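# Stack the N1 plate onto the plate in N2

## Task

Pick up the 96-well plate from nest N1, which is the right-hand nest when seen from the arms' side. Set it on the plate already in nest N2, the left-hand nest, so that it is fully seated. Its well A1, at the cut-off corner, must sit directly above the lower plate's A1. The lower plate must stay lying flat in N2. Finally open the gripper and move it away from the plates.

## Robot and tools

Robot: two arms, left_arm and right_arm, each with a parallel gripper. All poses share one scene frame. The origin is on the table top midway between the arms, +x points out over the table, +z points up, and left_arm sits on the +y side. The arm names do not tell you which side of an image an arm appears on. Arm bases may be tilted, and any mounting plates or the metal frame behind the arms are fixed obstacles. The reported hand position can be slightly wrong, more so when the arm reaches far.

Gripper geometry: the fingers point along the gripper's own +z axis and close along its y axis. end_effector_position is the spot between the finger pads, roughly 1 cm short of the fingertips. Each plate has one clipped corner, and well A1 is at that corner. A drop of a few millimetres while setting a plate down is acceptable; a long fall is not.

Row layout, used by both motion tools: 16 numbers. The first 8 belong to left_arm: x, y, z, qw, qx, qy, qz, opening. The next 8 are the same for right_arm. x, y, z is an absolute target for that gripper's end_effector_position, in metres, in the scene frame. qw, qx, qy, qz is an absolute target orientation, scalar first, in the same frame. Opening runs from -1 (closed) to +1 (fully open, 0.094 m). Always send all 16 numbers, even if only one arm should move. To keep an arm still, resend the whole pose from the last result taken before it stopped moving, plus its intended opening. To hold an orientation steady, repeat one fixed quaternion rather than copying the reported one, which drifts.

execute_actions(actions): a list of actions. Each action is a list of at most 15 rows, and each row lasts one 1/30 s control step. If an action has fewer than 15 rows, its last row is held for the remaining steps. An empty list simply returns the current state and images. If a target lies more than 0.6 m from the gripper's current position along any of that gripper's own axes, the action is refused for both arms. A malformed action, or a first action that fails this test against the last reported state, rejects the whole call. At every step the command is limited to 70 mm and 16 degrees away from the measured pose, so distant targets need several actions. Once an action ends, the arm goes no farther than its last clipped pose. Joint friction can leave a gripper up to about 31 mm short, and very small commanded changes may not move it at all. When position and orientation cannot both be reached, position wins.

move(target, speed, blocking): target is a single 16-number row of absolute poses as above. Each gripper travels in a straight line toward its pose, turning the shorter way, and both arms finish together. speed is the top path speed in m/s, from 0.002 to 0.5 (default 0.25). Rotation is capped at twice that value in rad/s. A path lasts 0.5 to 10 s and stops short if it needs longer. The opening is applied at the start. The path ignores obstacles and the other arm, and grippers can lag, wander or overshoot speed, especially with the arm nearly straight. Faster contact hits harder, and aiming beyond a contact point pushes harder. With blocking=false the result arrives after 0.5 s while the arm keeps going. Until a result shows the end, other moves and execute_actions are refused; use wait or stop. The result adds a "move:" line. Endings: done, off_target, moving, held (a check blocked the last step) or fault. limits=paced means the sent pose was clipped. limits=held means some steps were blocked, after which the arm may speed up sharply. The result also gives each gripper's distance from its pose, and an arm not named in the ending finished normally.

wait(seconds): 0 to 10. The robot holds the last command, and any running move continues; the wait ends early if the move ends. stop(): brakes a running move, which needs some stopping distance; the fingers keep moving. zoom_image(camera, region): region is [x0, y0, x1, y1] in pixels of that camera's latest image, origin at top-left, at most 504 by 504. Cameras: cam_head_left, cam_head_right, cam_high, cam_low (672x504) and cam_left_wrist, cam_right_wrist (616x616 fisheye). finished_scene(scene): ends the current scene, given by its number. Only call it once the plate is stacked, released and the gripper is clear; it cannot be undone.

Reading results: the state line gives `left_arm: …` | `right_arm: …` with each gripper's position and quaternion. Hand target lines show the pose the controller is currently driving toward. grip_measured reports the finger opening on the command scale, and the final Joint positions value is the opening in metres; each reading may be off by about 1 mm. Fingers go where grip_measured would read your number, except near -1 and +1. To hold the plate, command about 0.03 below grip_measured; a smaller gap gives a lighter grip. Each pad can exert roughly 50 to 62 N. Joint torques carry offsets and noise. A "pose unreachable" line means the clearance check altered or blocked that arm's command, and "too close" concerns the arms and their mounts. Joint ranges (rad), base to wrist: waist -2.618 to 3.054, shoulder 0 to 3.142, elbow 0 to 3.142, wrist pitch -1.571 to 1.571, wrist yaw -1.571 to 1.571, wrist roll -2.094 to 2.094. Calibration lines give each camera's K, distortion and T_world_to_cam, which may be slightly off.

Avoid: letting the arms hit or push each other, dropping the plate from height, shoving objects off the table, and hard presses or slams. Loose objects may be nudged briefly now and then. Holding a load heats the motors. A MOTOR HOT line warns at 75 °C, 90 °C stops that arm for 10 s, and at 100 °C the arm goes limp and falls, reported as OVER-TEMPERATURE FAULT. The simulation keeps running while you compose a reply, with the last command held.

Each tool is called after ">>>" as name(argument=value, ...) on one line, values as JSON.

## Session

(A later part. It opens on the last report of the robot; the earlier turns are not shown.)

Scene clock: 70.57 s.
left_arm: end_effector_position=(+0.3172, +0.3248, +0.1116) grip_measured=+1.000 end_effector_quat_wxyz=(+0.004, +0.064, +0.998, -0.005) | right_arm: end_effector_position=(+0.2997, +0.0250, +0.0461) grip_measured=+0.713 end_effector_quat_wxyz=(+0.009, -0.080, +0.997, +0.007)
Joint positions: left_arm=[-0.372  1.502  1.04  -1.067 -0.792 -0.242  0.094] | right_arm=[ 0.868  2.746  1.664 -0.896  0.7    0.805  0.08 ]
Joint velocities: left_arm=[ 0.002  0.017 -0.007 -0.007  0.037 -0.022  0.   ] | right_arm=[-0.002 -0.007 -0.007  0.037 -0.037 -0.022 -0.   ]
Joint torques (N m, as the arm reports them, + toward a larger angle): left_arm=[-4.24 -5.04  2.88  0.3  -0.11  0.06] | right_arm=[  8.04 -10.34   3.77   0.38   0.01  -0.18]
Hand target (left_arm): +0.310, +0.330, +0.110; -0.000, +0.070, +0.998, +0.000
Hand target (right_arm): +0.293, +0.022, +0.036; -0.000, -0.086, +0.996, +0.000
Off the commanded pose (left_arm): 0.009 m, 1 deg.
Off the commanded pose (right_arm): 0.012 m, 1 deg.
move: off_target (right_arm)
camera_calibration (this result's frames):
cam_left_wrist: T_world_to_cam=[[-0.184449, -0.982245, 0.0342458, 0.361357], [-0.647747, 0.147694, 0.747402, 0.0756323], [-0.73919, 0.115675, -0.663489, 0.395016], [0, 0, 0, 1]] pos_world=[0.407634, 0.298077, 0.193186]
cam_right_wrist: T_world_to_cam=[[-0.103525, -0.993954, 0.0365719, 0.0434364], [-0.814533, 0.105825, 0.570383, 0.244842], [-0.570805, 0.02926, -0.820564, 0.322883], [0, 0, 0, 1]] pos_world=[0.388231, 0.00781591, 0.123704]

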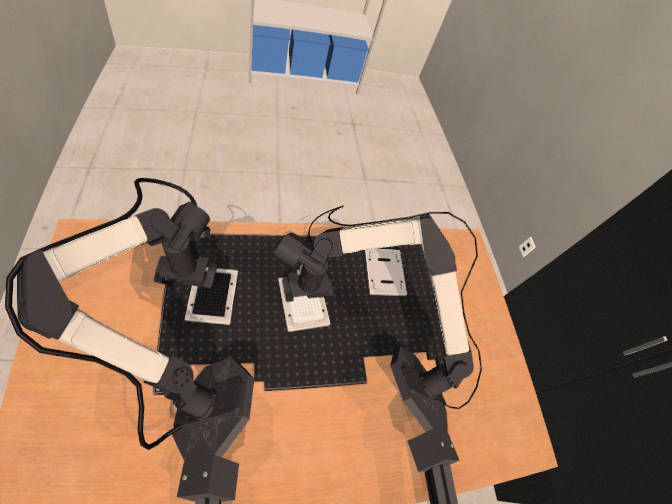

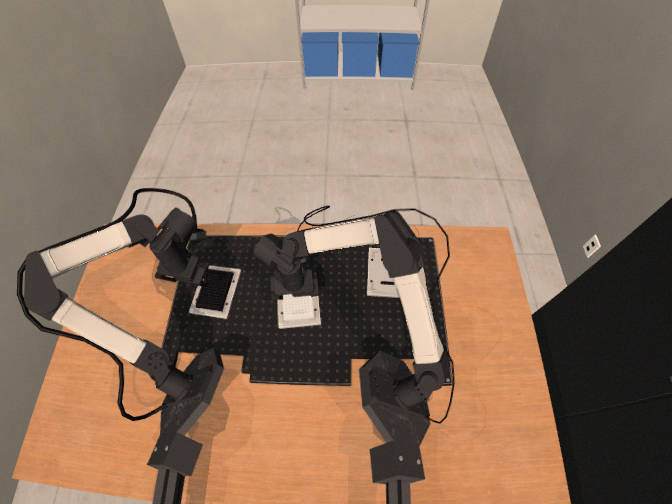

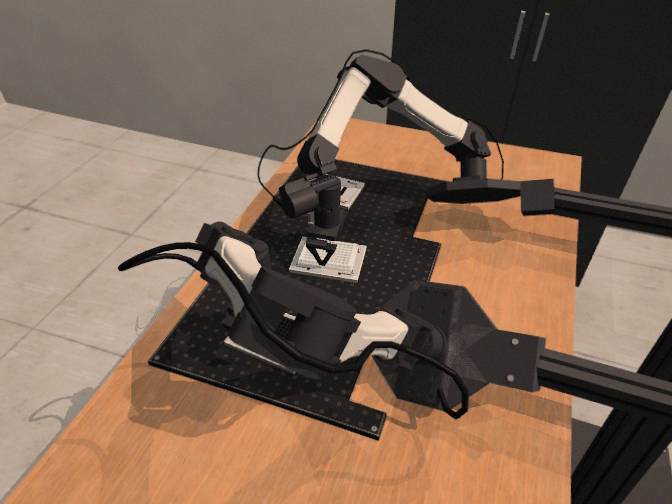

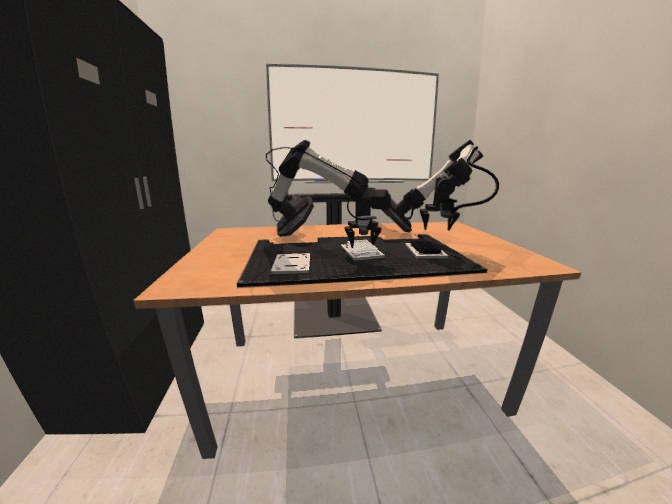

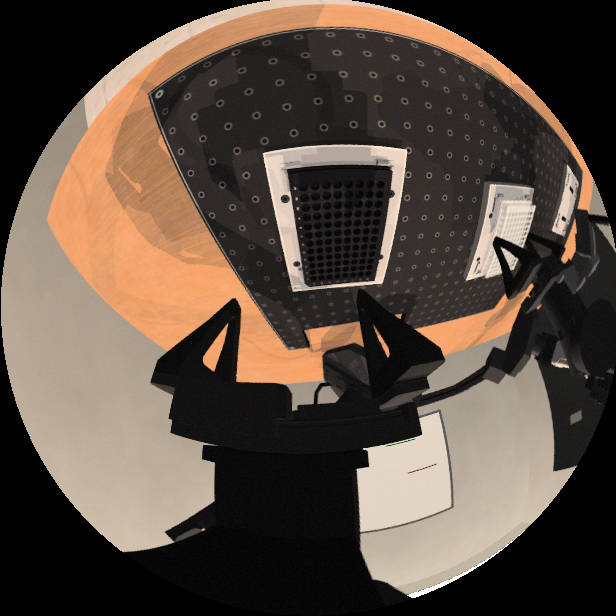

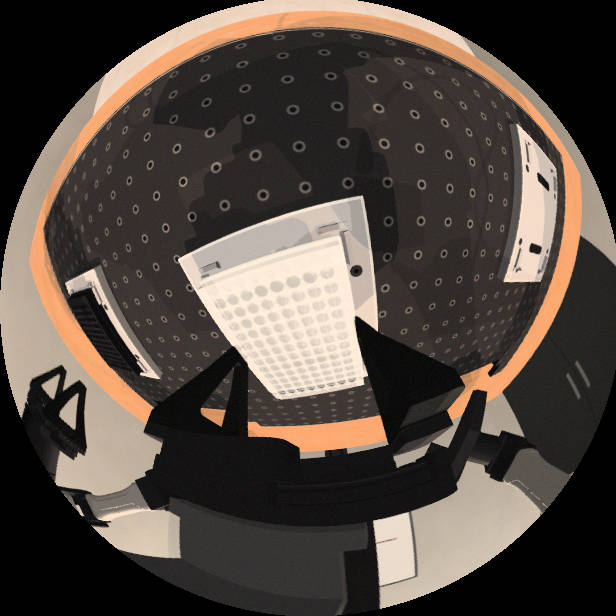

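Close; reduce yaw slightly and lower.

>>> execute_actions(actions=[[[0.31,0.33,0.11,0,0.07,0.9975,0,1,0.294,0.022,0.035,0,-0.071,0.9975,0,0.68]],[[0.31,0.33,0.11,0,0.07,0.9975,0,1,0.294,0.022,0.032,0,-0.074,0.9973,0,0.68]],[[0.31,0.33,0.11,0,0.07,0.9975,0,1,0.294,0.022,0.029,0,-0.078,0.997,0,0.68]]])

>>> zoom_image(camera="cam_right_wrist", region=[160,170,410,410])

Scene clock: 76.97 s.
left_arm: end_effector_position=(+0.3172, +0.3248, +0.1116) grip_measured=+1.000 end_effector_quat_wxyz=(+0.004, +0.064, +0.998, -0.005) | right_arm: end_effector_position=(+0.3023, +0.0257, +0.0443) grip_measured=+0.713 end_effector_quat_wxyz=(+0.010, -0.069, +0.998, +0.010)
Joint positions: left_arm=[-0.372  1.502  1.04  -1.067 -0.792 -0.242  0.094] | right_arm=[ 0.861  2.746  1.664 -0.883  0.7    0.815  0.08 ]
Joint velocities: left_arm=[ 0.002 -0.012 -0.007  0.051  0.007  0.037  0.   ] | right_arm=[ 0.002  0.012  0.007 -0.051 -0.022 -0.022 -0.001]
Joint torques (N m, as the arm reports them, + toward a larger angle): left_arm=[-4.23 -5.02  2.85  0.31 -0.11  0.05] | right_arm=[ 7.52 -9.62  3.26  0.53  0.05 -0.26]
Hand target (left_arm): +0.310, +0.330, +0.110; -0.000, +0.070, +0.998, +0.000
Hand target (right_arm): +0.294, +0.022, +0.030; -0.001, -0.078, +0.997, +0.000
Off the commanded pose (left_arm): 0.009 m, 1 deg.
Off the commanded pose (right_arm): 0.018 m, 2 deg.
camera_calibration (this result's frames):
cam_left_wrist: T_world_to_cam=[[-0.184449, -0.982245, 0.0342458, 0.361357], [-0.647747, 0.147694, 0.747402, 0.0756323], [-0.73919, 0.115675, -0.663489, 0.395016], [0, 0, 0, 1]] pos_world=[0.407634, 0.298077, 0.193186]
cam_right_wrist: T_world_to_cam=[[-0.126387, -0.991545, 0.0294101, 0.0516767], [-0.812403, 0.120474, 0.570514, 0.246941], [-0.569234, 0.0482124, -0.820761, 0.321932], [0, 0, 0, 1]] pos_world=[0.390401, 0.00596862, 0.121826]

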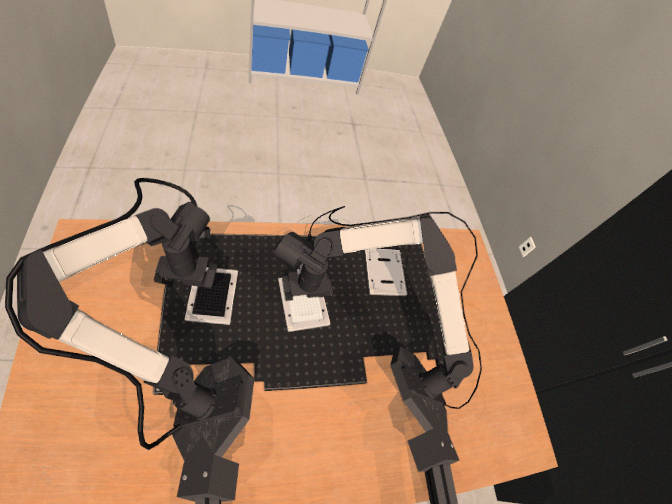

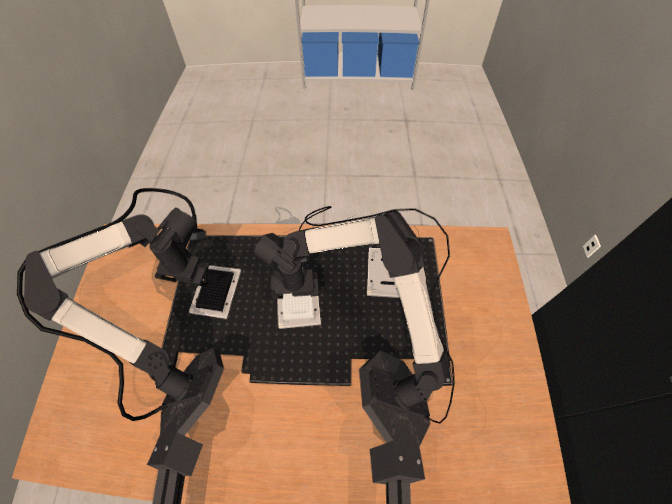

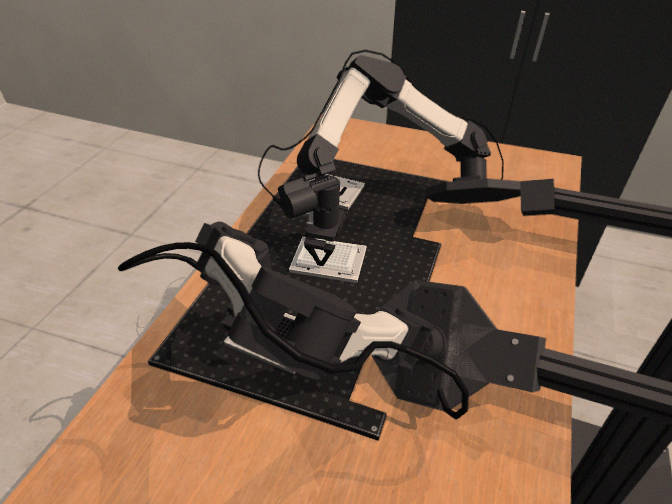

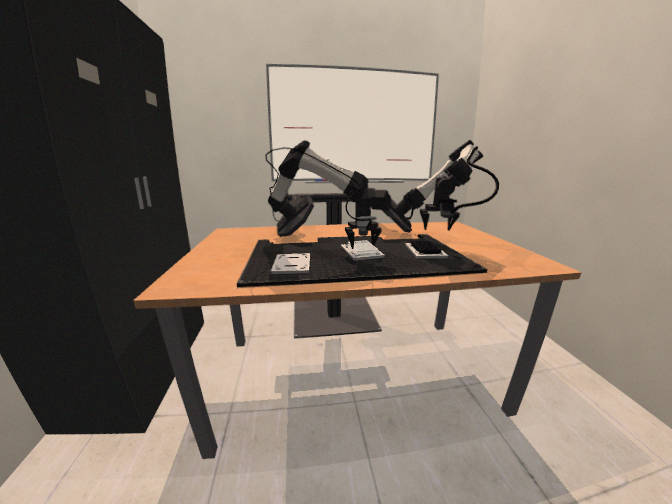

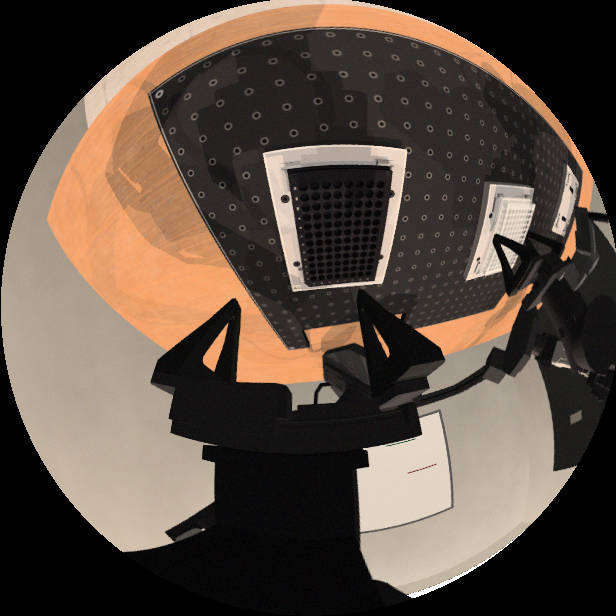

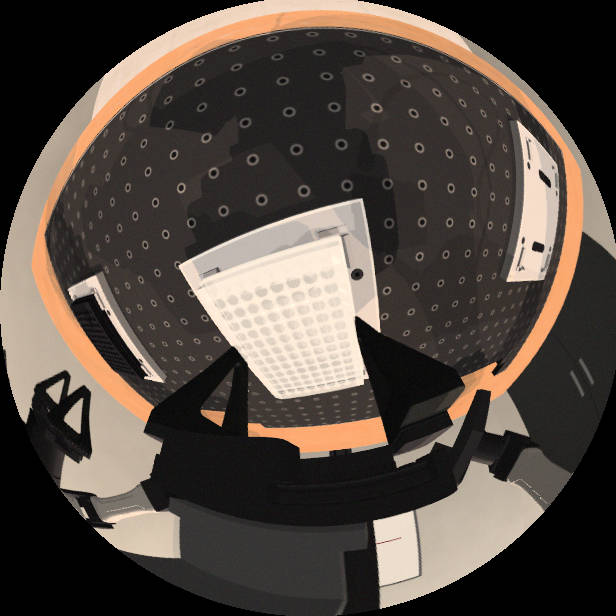

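Region (160, 170, 410, 410) of cam_right_wrist's 616x616 image, scaled by 2.016, with more detail than that image has; it fills the top 484 rows of this view, and the rest is white.

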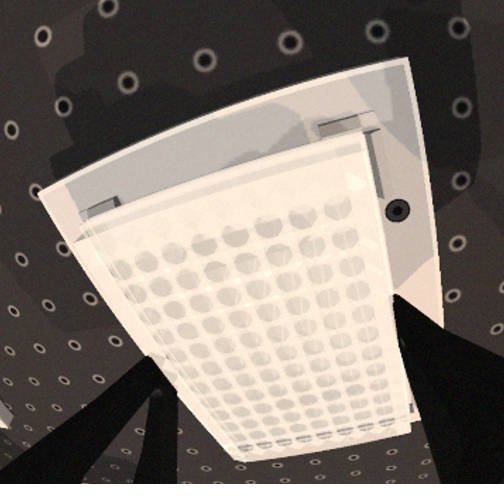

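Touching the bracket lead-ins. Unload and release.

>>> execute_actions(actions=[[[0.31,0.33,0.11,0,0.07,0.9975,0,1,0.298,0.024,0.039,0,-0.072,0.9974,0,0.68]],[[0.31,0.33,0.11,0,0.07,0.9975,0,1,0.298,0.024,0.039,0,-0.072,0.9974,0,0.76]],[[0.31,0.33,0.11,0,0.07,0.9975,0,1,0.298,0.024,0.039,0,-0.072,0.9974,0,1]]])

>>> move(target=[0.31,0.33,0.11,0,0.07,0.9975,0,1,0.302,0.025,0.09,0,-0.072,0.9974,0,1], speed=0.12)

>>> move(target=[0.305,0.018,0.1,0,-0.07,0.9975,0,1,0.3,-0.36,0.13,0,0,1,0,1])

>>> zoom_image(camera="cam_left_wrist", region=[200,140,400,340])

Scene clock: 85.10 s.
left_arm: end_effector_position=(+0.3172, +0.3248, +0.1116) grip_measured=+1.000 end_effector_quat_wxyz=(+0.004, +0.064, +0.998, -0.005) | right_arm: end_effector_position=(+0.3004, +0.0230, +0.0442) grip_measured=+1.000 end_effector_quat_wxyz=(+0.006, -0.073, +0.997, +0.005)
Joint positions: left_arm=[-0.372  1.502  1.04  -1.067 -0.792 -0.242  0.094] | right_arm=[ 0.861  2.746  1.664 -0.899  0.7    0.815  0.094]
Joint velocities: left_arm=[ 0.002 -0.007 -0.012  0.037 -0.007 -0.066  0.   ] | right_arm=[-0.002  0.017  0.007  0.037 -0.007 -0.051  0.   ]
Joint torques (N m, as the arm reports them, + toward a larger angle): left_arm=[-4.24 -5.05  2.9   0.3  -0.12  0.05] | right_arm=[ 8.62 -9.41  6.32  0.2   0.02  0.01]
Hand target (left_arm): +0.310, +0.330, +0.110; -0.000, +0.070, +0.998, +0.000
Hand target (right_arm): +0.298, +0.024, +0.039; +0.000, -0.072, +0.997, +0.000
Off the commanded pose (left_arm): 0.009 m, 1 deg.
Off the commanded pose (right_arm): 0.006 m, 1 deg.
camera_calibration (this result's frames):
cam_left_wrist: T_world_to_cam=[[-0.184449, -0.982245, 0.0342458, 0.361357], [-0.647747, 0.147694, 0.747402, 0.0756323], [-0.73919, 0.115675, -0.663489, 0.395016], [0, 0, 0, 1]] pos_world=[0.407634, 0.298077, 0.193186]
cam_right_wrist: T_world_to_cam=[[-0.116452, -0.992367, 0.040588, 0.045242], [-0.809523, 0.118513, 0.575002, 0.244719], [-0.575423, 0.0341031, -0.817144, 0.322923], [0, 0, 0, 1]] pos_world=[0.389192, 0.00488158, 0.121324]

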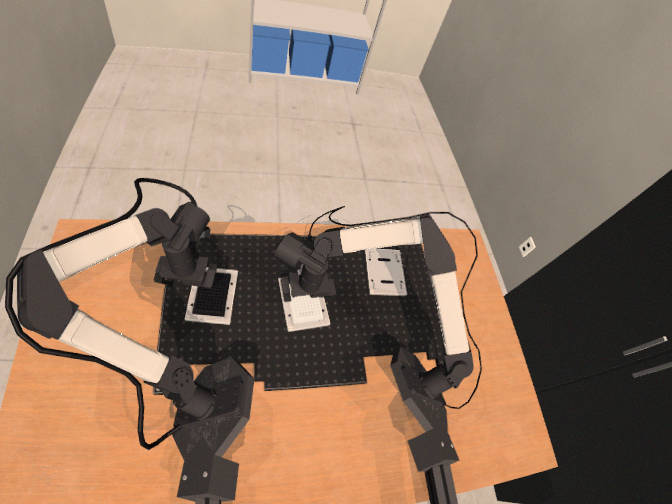

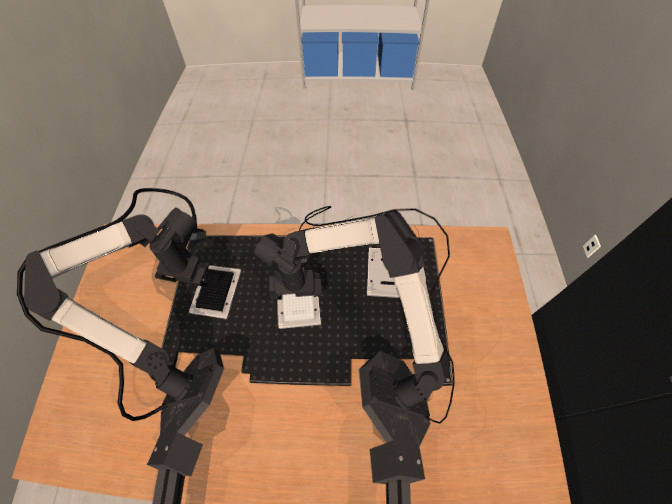

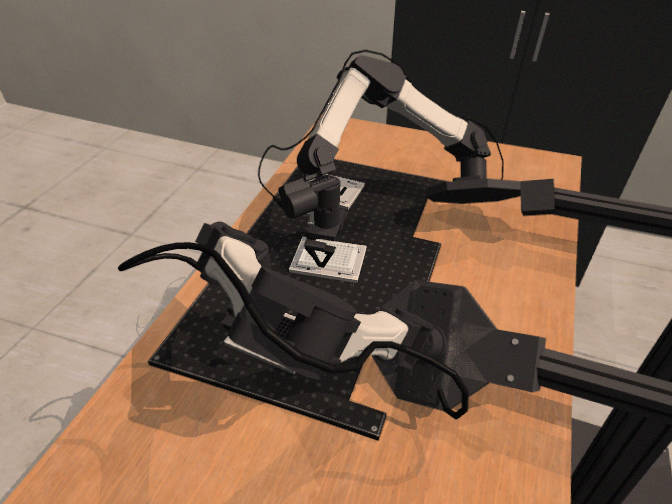

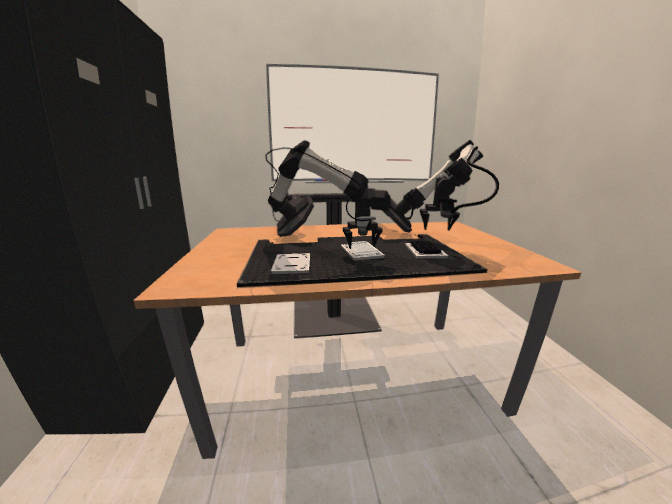

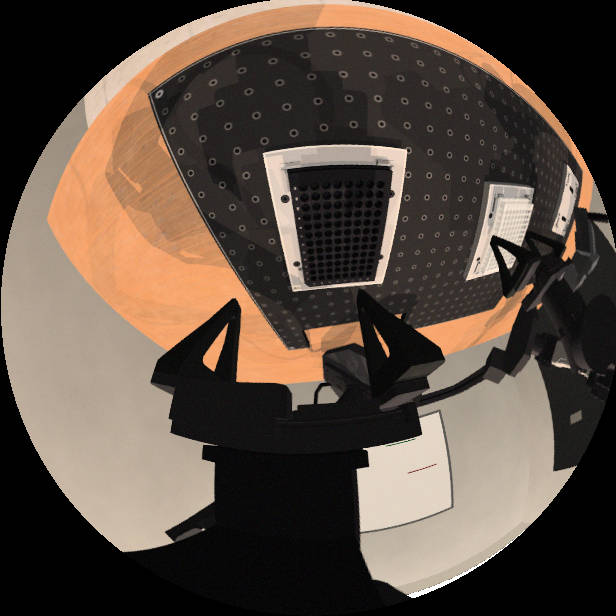

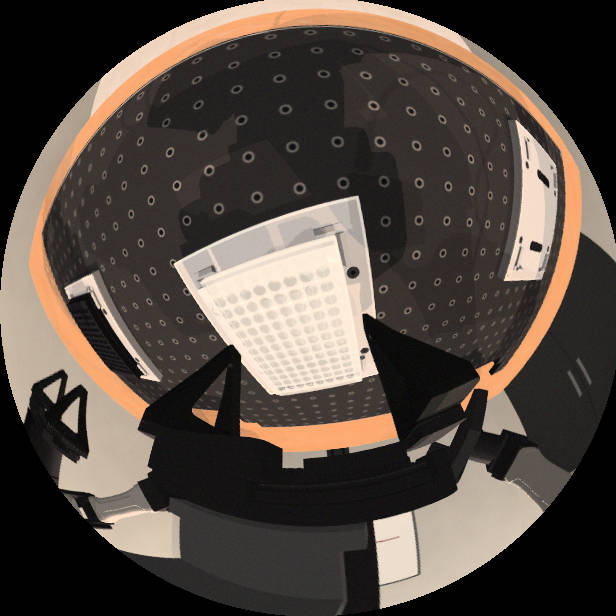

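Scene clock: 86.13 s.
left_arm: end_effector_position=(+0.3172, +0.3248, +0.1116) grip_measured=+1.000 end_effector_quat_wxyz=(+0.004, +0.064, +0.998, -0.005) | right_arm: end_effector_position=(+0.2994, +0.0225, +0.0842) grip_measured=+1.000 end_effector_quat_wxyz=(+0.002, -0.081, +0.997, -0.009)
Joint positions: left_arm=[-0.372  1.502  1.04  -1.067 -0.792 -0.242  0.094] | right_arm=[ 0.927  2.746  1.787 -1.107  0.681  0.9    0.094]
Joint velocities: left_arm=[ 0.002 -0.002  0.007  0.007 -0.007 -0.037  0.   ] | right_arm=[-0.007  0.012 -0.002  0.007 -0.095  0.022  0.   ]
Joint torques (N m, as the arm reports them, + toward a larger angle): left_arm=[-4.26 -5.02  2.88  0.3  -0.11  0.06] | right_arm=[  9.23 -11.88   7.12   0.16  -0.07   0.01]
Hand target (left_arm): +0.310, +0.330, +0.110; -0.000, +0.070, +0.998, +0.000
Hand target (right_arm): +0.302, +0.025, +0.090; +0.000, -0.072, +0.997, -0.001
Off the commanded pose (left_arm): 0.009 m, 1 deg.
Off the commanded pose (right_arm): 0.007 m, 1 deg.
move: done
camera_calibration (this result's frames):
cam_left_wrist: T_world_to_cam=[[-0.184449, -0.982245, 0.0342458, 0.361357], [-0.647747, 0.147694, 0.747402, 0.0756323], [-0.73919, 0.115675, -0.663489, 0.395016], [0, 0, 0, 1]] pos_world=[0.407634, 0.298077, 0.193186]
cam_right_wrist: T_world_to_cam=[[-0.101997, -0.992366, 0.0693281, 0.0363259], [-0.808001, 0.123298, 0.576136, 0.220307], [-0.580286, 0.00274726, -0.814408, 0.356946], [0, 0, 0, 1]] pos_world=[0.388844, 0.00790461, 0.161255]

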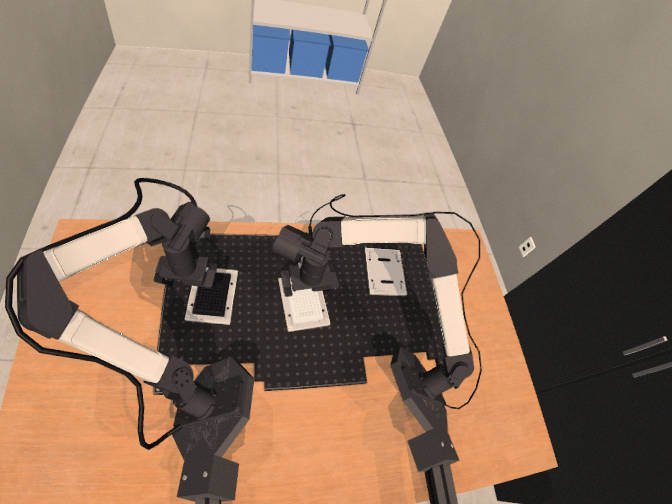

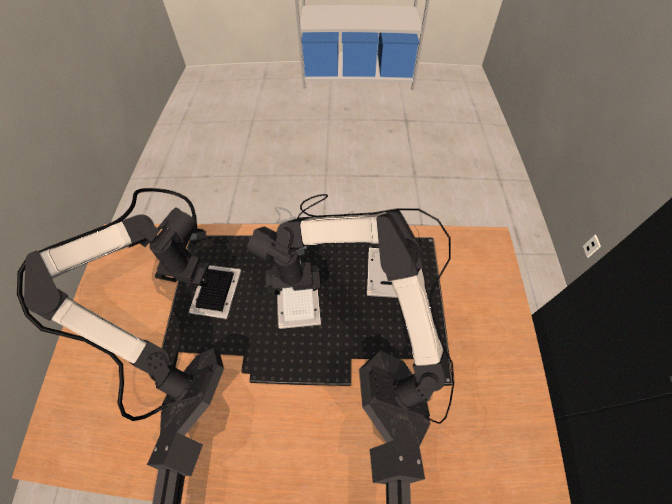

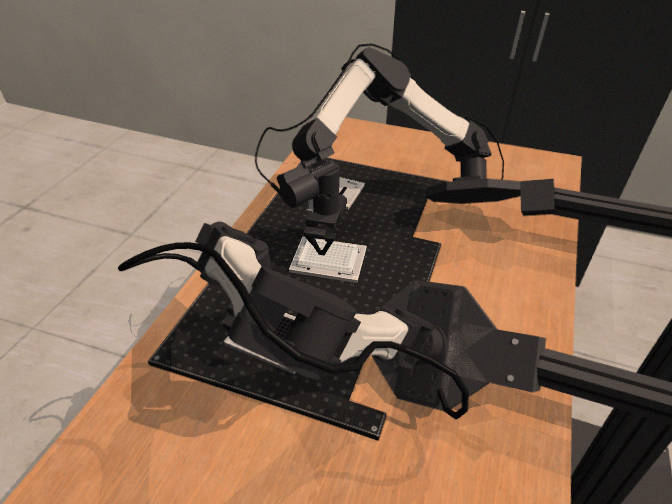

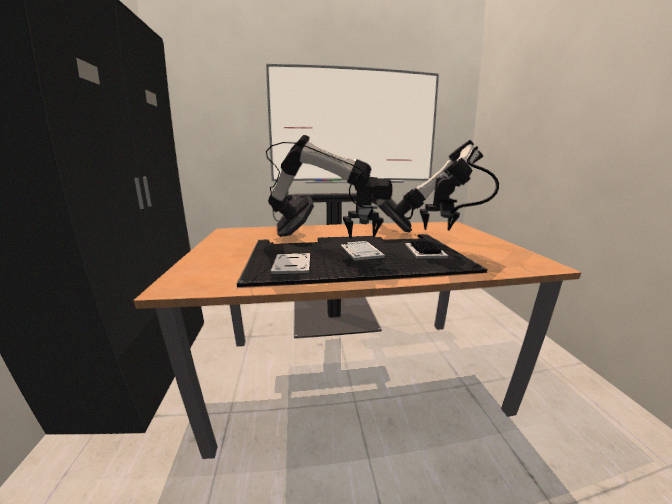

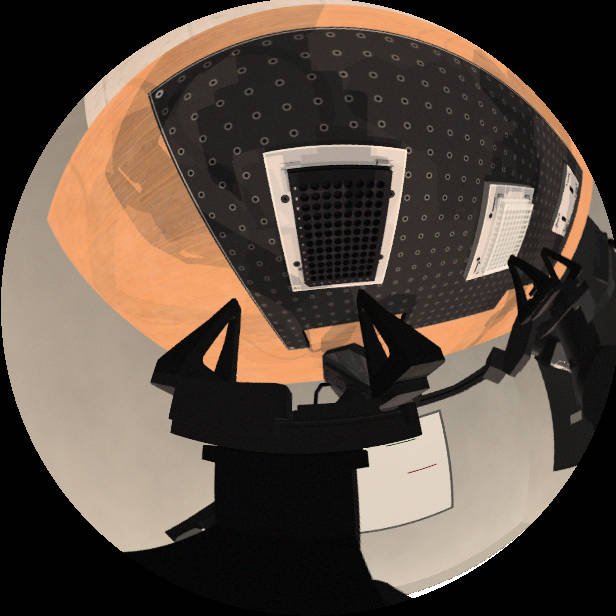

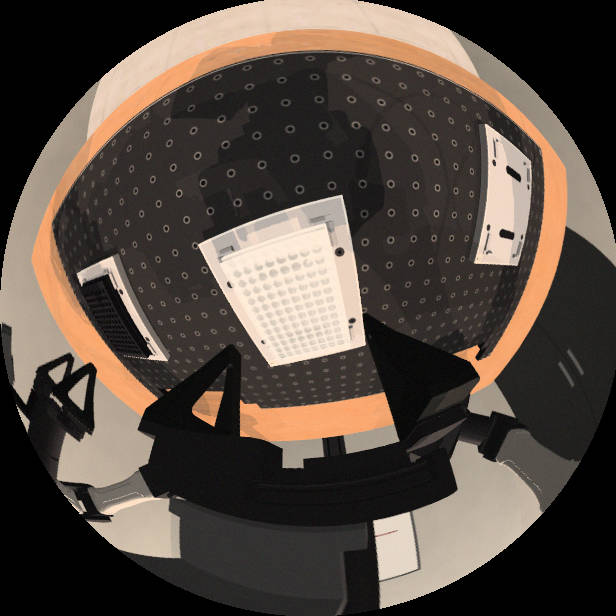

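Scene clock: 88.33 s.
left_arm: end_effector_position=(+0.3064, +0.0175, +0.1036) grip_measured=+1.000 end_effector_quat_wxyz=(+0.007, -0.068, +0.998, -0.011) | right_arm: end_effector_position=(+0.3032, -0.3520, +0.1297) grip_measured=+1.000 end_effector_quat_wxyz=(-0.002, -0.004, +1.000, +0.008)
Joint positions: left_arm=[-0.868  2.548  1.648 -1.073 -0.696 -1.165  0.094] | right_arm=[ 0.373  1.426  1.075 -1.192  0.785  0.309  0.094]
Joint velocities: left_arm=[-0.002 -0.022  0.012  0.022  0.022 -0.007  0.   ] | right_arm=[-0.002 -0.012  0.002 -0.007 -0.022 -0.037  0.   ]
Joint torques (N m, as the arm reports them, + toward a larger angle): left_arm=[-9.06 -6.45  6.82  0.17 -0.03 -0.14] | right_arm=[ 3.17 -5.15  6.56  0.17  0.   -0.23]
Hand target (left_arm): +0.305, +0.015, +0.103; +0.001, -0.069, +0.998, -0.009
Hand target (right_arm): +0.306, -0.358, +0.132; +0.001, -0.001, +1.000, +0.008
Off the commanded pose (left_arm): 0.004 m, 2 deg.
Off the commanded pose (right_arm): 0.009 m, 1 deg.
move: done
camera_calibration (this result's frames):
cam_left_wrist: T_world_to_cam=[[0.0787253, -0.995784, 0.0470777, -0.0239257], [-0.666994, -0.017517, 0.744857, 0.12915], [-0.740892, -0.0900396, -0.665561, 0.421588], [0, 0, 0, 1]] pos_world=[0.400377, 0.0163971, 0.18552]
cam_right_wrist: T_world_to_cam=[[-0.252877, -0.966696, 0.0393976, -0.279452], [-0.776, 0.226976, 0.588478, 0.268542], [-0.577822, 0.11824, -0.807553, 0.436242], [0, 0, 0, 1]] pos_world=[0.389792, -0.382678, 0.205267]

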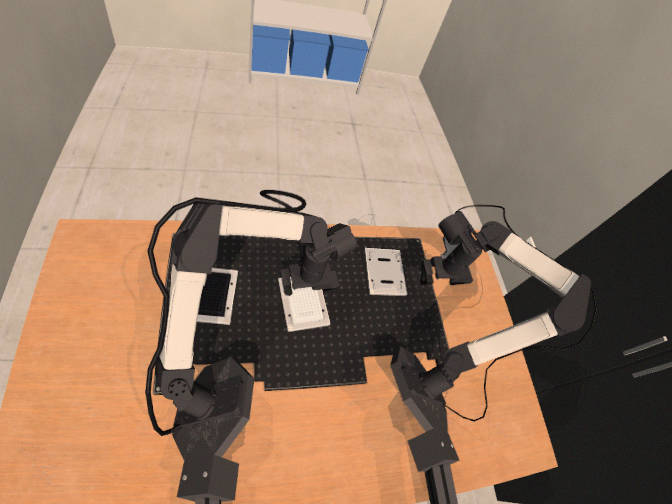

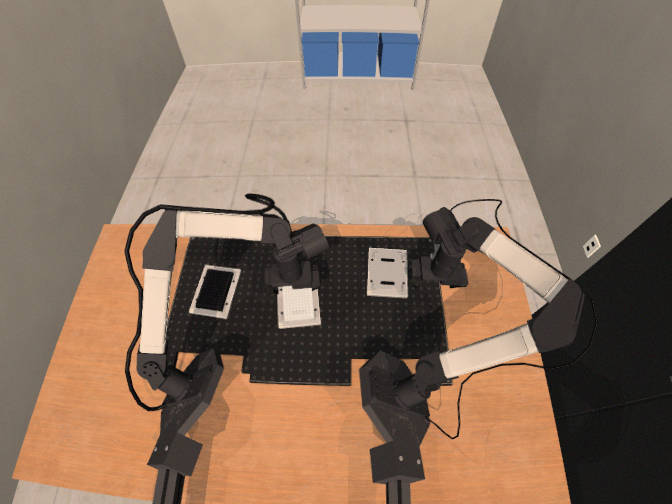

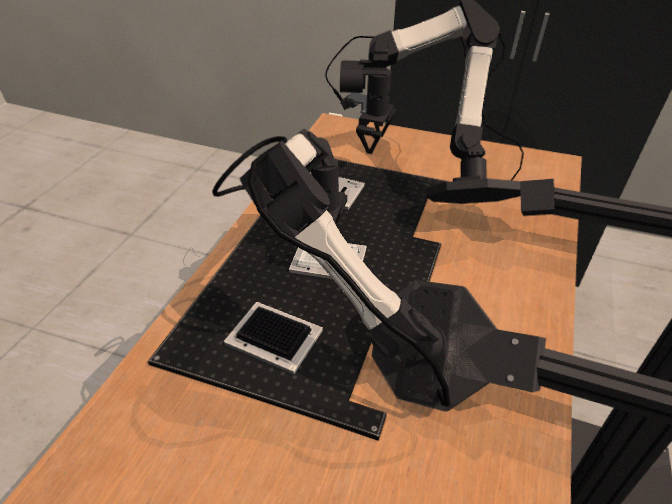

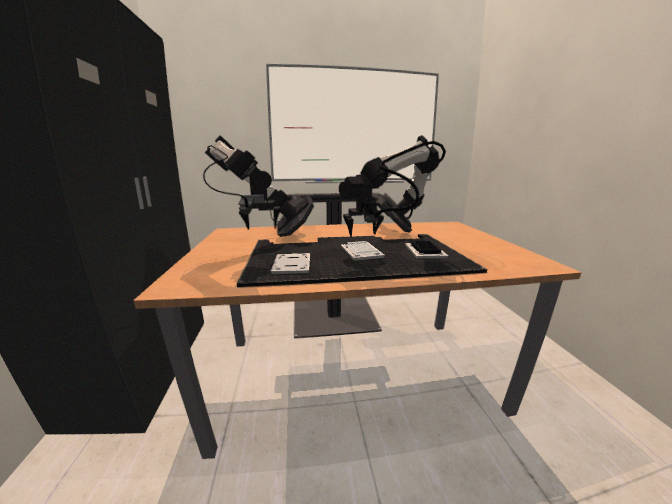

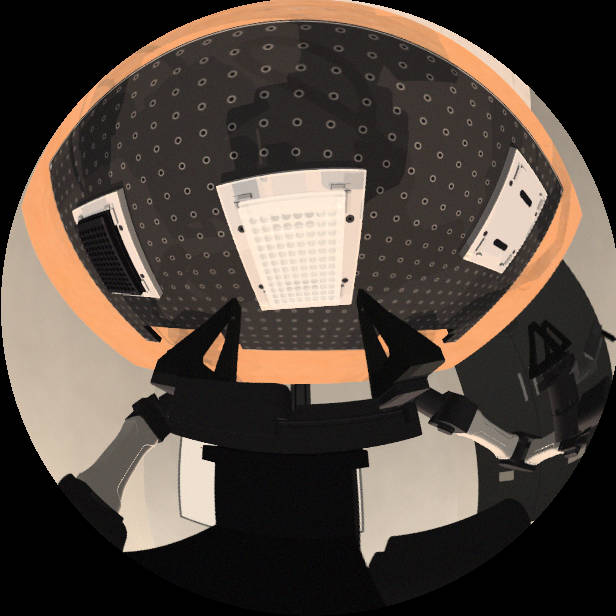

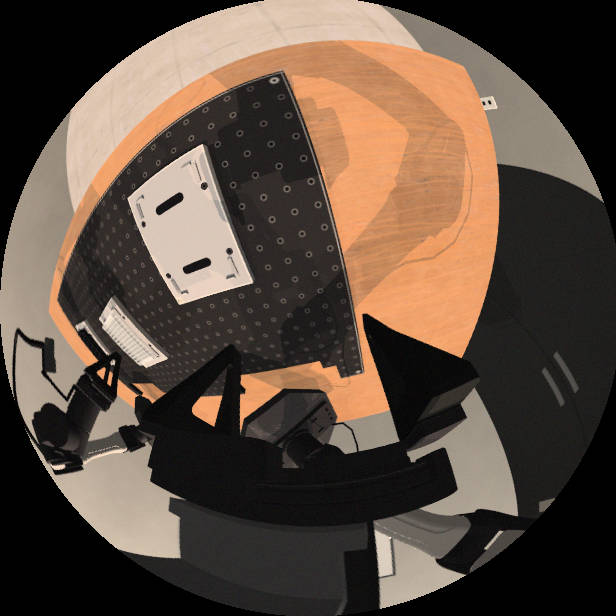

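Region (200, 140, 400, 340) of cam_left_wrist's 616x616 image, scaled by 2.520, with more detail than that image has.

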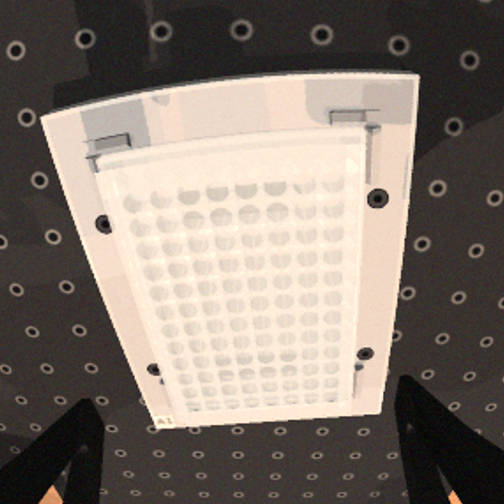

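>>> move(target=[0.298,0.017,0.046,0,-0.063,0.998,0,1,0.3,-0.36,0.13,0,0,1,0,1], speed=0.07)

>>> zoom_image(camera="cam_left_wrist", region=[180,150,420,370])

Scene clock: 94.90 s.
left_arm: end_effector_position=(+0.3052, +0.0156, +0.0561) grip_measured=+1.000 end_effector_quat_wxyz=(+0.000, -0.073, +0.997, -0.008) | right_arm: end_effector_position=(+0.3036, -0.3546, +0.1313) grip_measured=+1.000 end_effector_quat_wxyz=(+0.003, -0.001, +1.000, +0.006)
Joint positions: left_arm=[-0.793  2.592  1.565 -0.902 -0.716 -1.092  0.094] | right_arm=[ 0.373  1.415  1.075 -1.192  0.79   0.306  0.094]
Joint velocities: left_arm=[ 0.002 -0.017 -0.017 -0.051  0.007  0.051  0.   ] | right_arm=[-0.017 -0.002 -0.017 -0.066 -0.022 -0.051  0.   ]
Joint torques (N m, as the arm reports them, + toward a larger angle): left_arm=[-8.64 -6.52  2.95  0.59 -0.23  0.06] | right_arm=[ 3.07 -5.48  4.63  0.22  0.07 -0.15]
Hand target (left_arm): +0.299, +0.017, +0.046; +0.000, -0.063, +0.998, +0.001
Hand target (right_arm): +0.300, -0.360, +0.130; -0.000, -0.000, +1.000, +0.000
Off the commanded pose (left_arm): 0.012 m, 1 deg.
Off the commanded pose (right_arm): 0.007 m, 1 deg.
move: off_target (left_arm)
camera_calibration (this result's frames):
cam_left_wrist: T_world_to_cam=[[0.0887556, -0.9952, 0.0412326, -0.0263046], [-0.65686, -0.0273618, 0.753516, 0.160268], [-0.748771, -0.0939628, -0.656135, 0.390851], [0, 0, 0, 1]] pos_world=[0.400266, 0.0149324, 0.136772]
cam_right_wrist: T_world_to_cam=[[-0.257971, -0.965351, 0.0393622, -0.279865], [-0.780069, 0.23215, 0.581032, 0.272539], [-0.570037, 0.119184, -0.812928, 0.436837], [0, 0, 0, 1]] pos_world=[0.389416, -0.385502, 0.20778]

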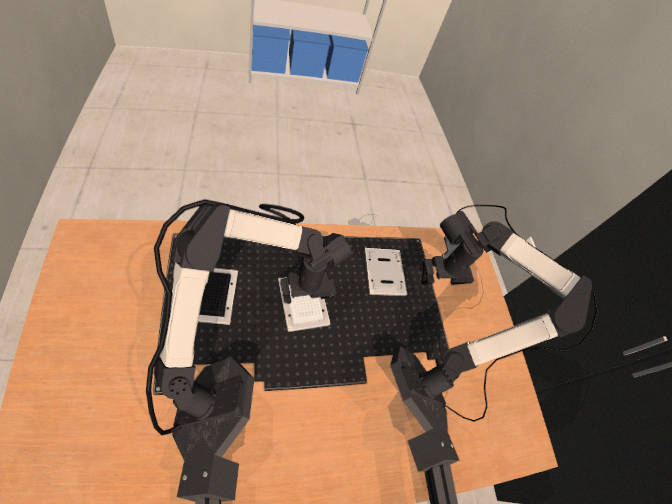

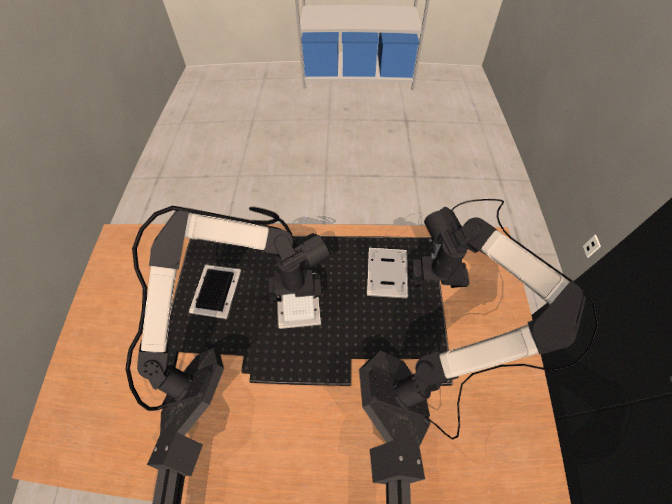

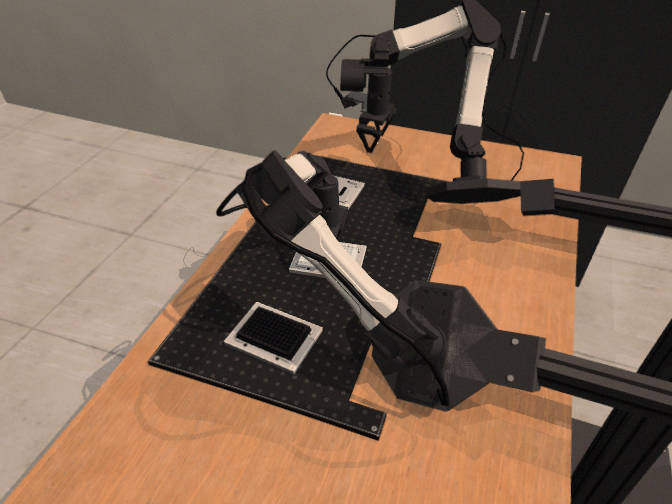

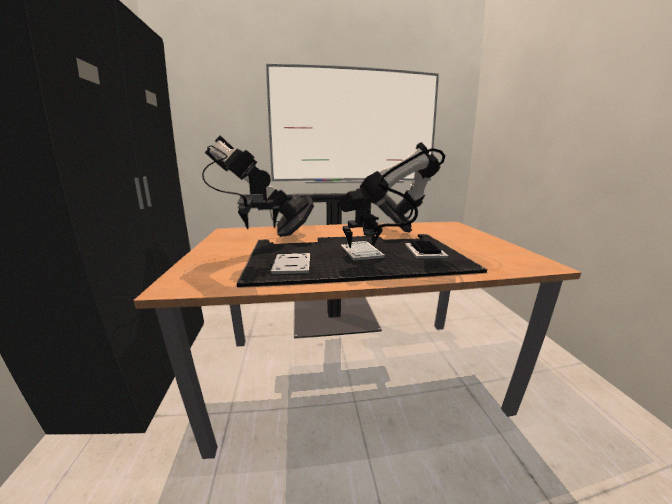

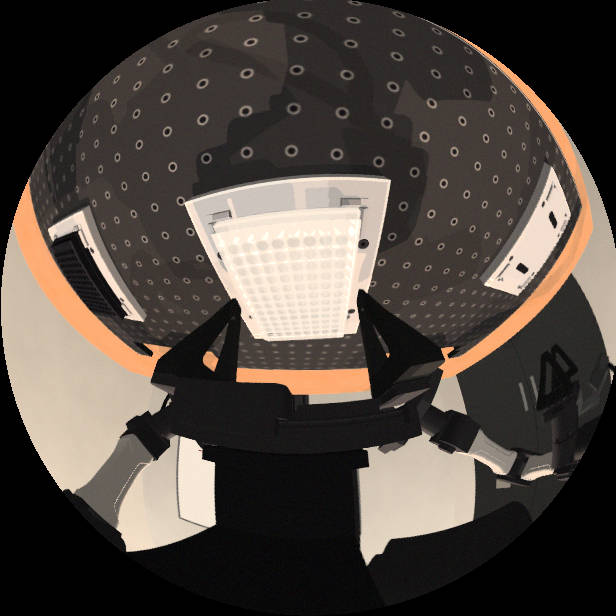

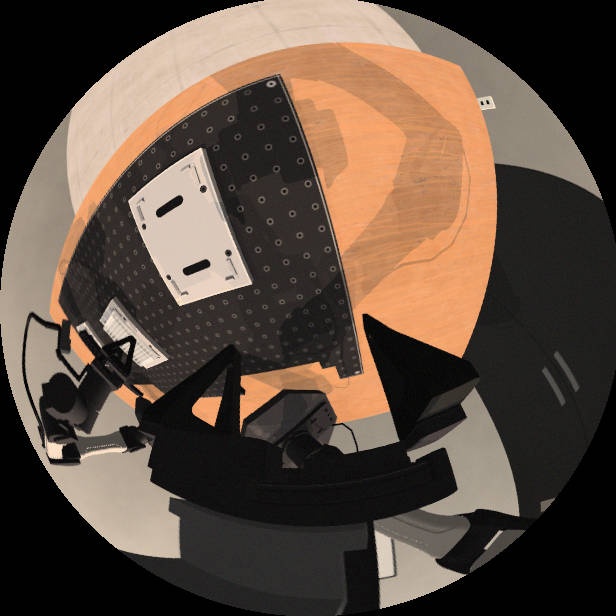

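Region (180, 150, 420, 370) of cam_left_wrist's 616x616 image, scaled by 2.100, with more detail than that image has; it fills the top 462 rows of this view, and the rest is white.

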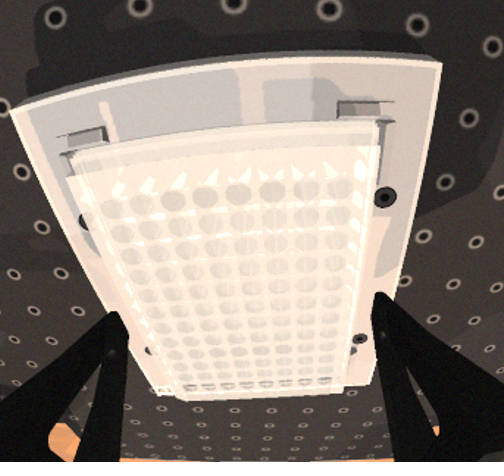

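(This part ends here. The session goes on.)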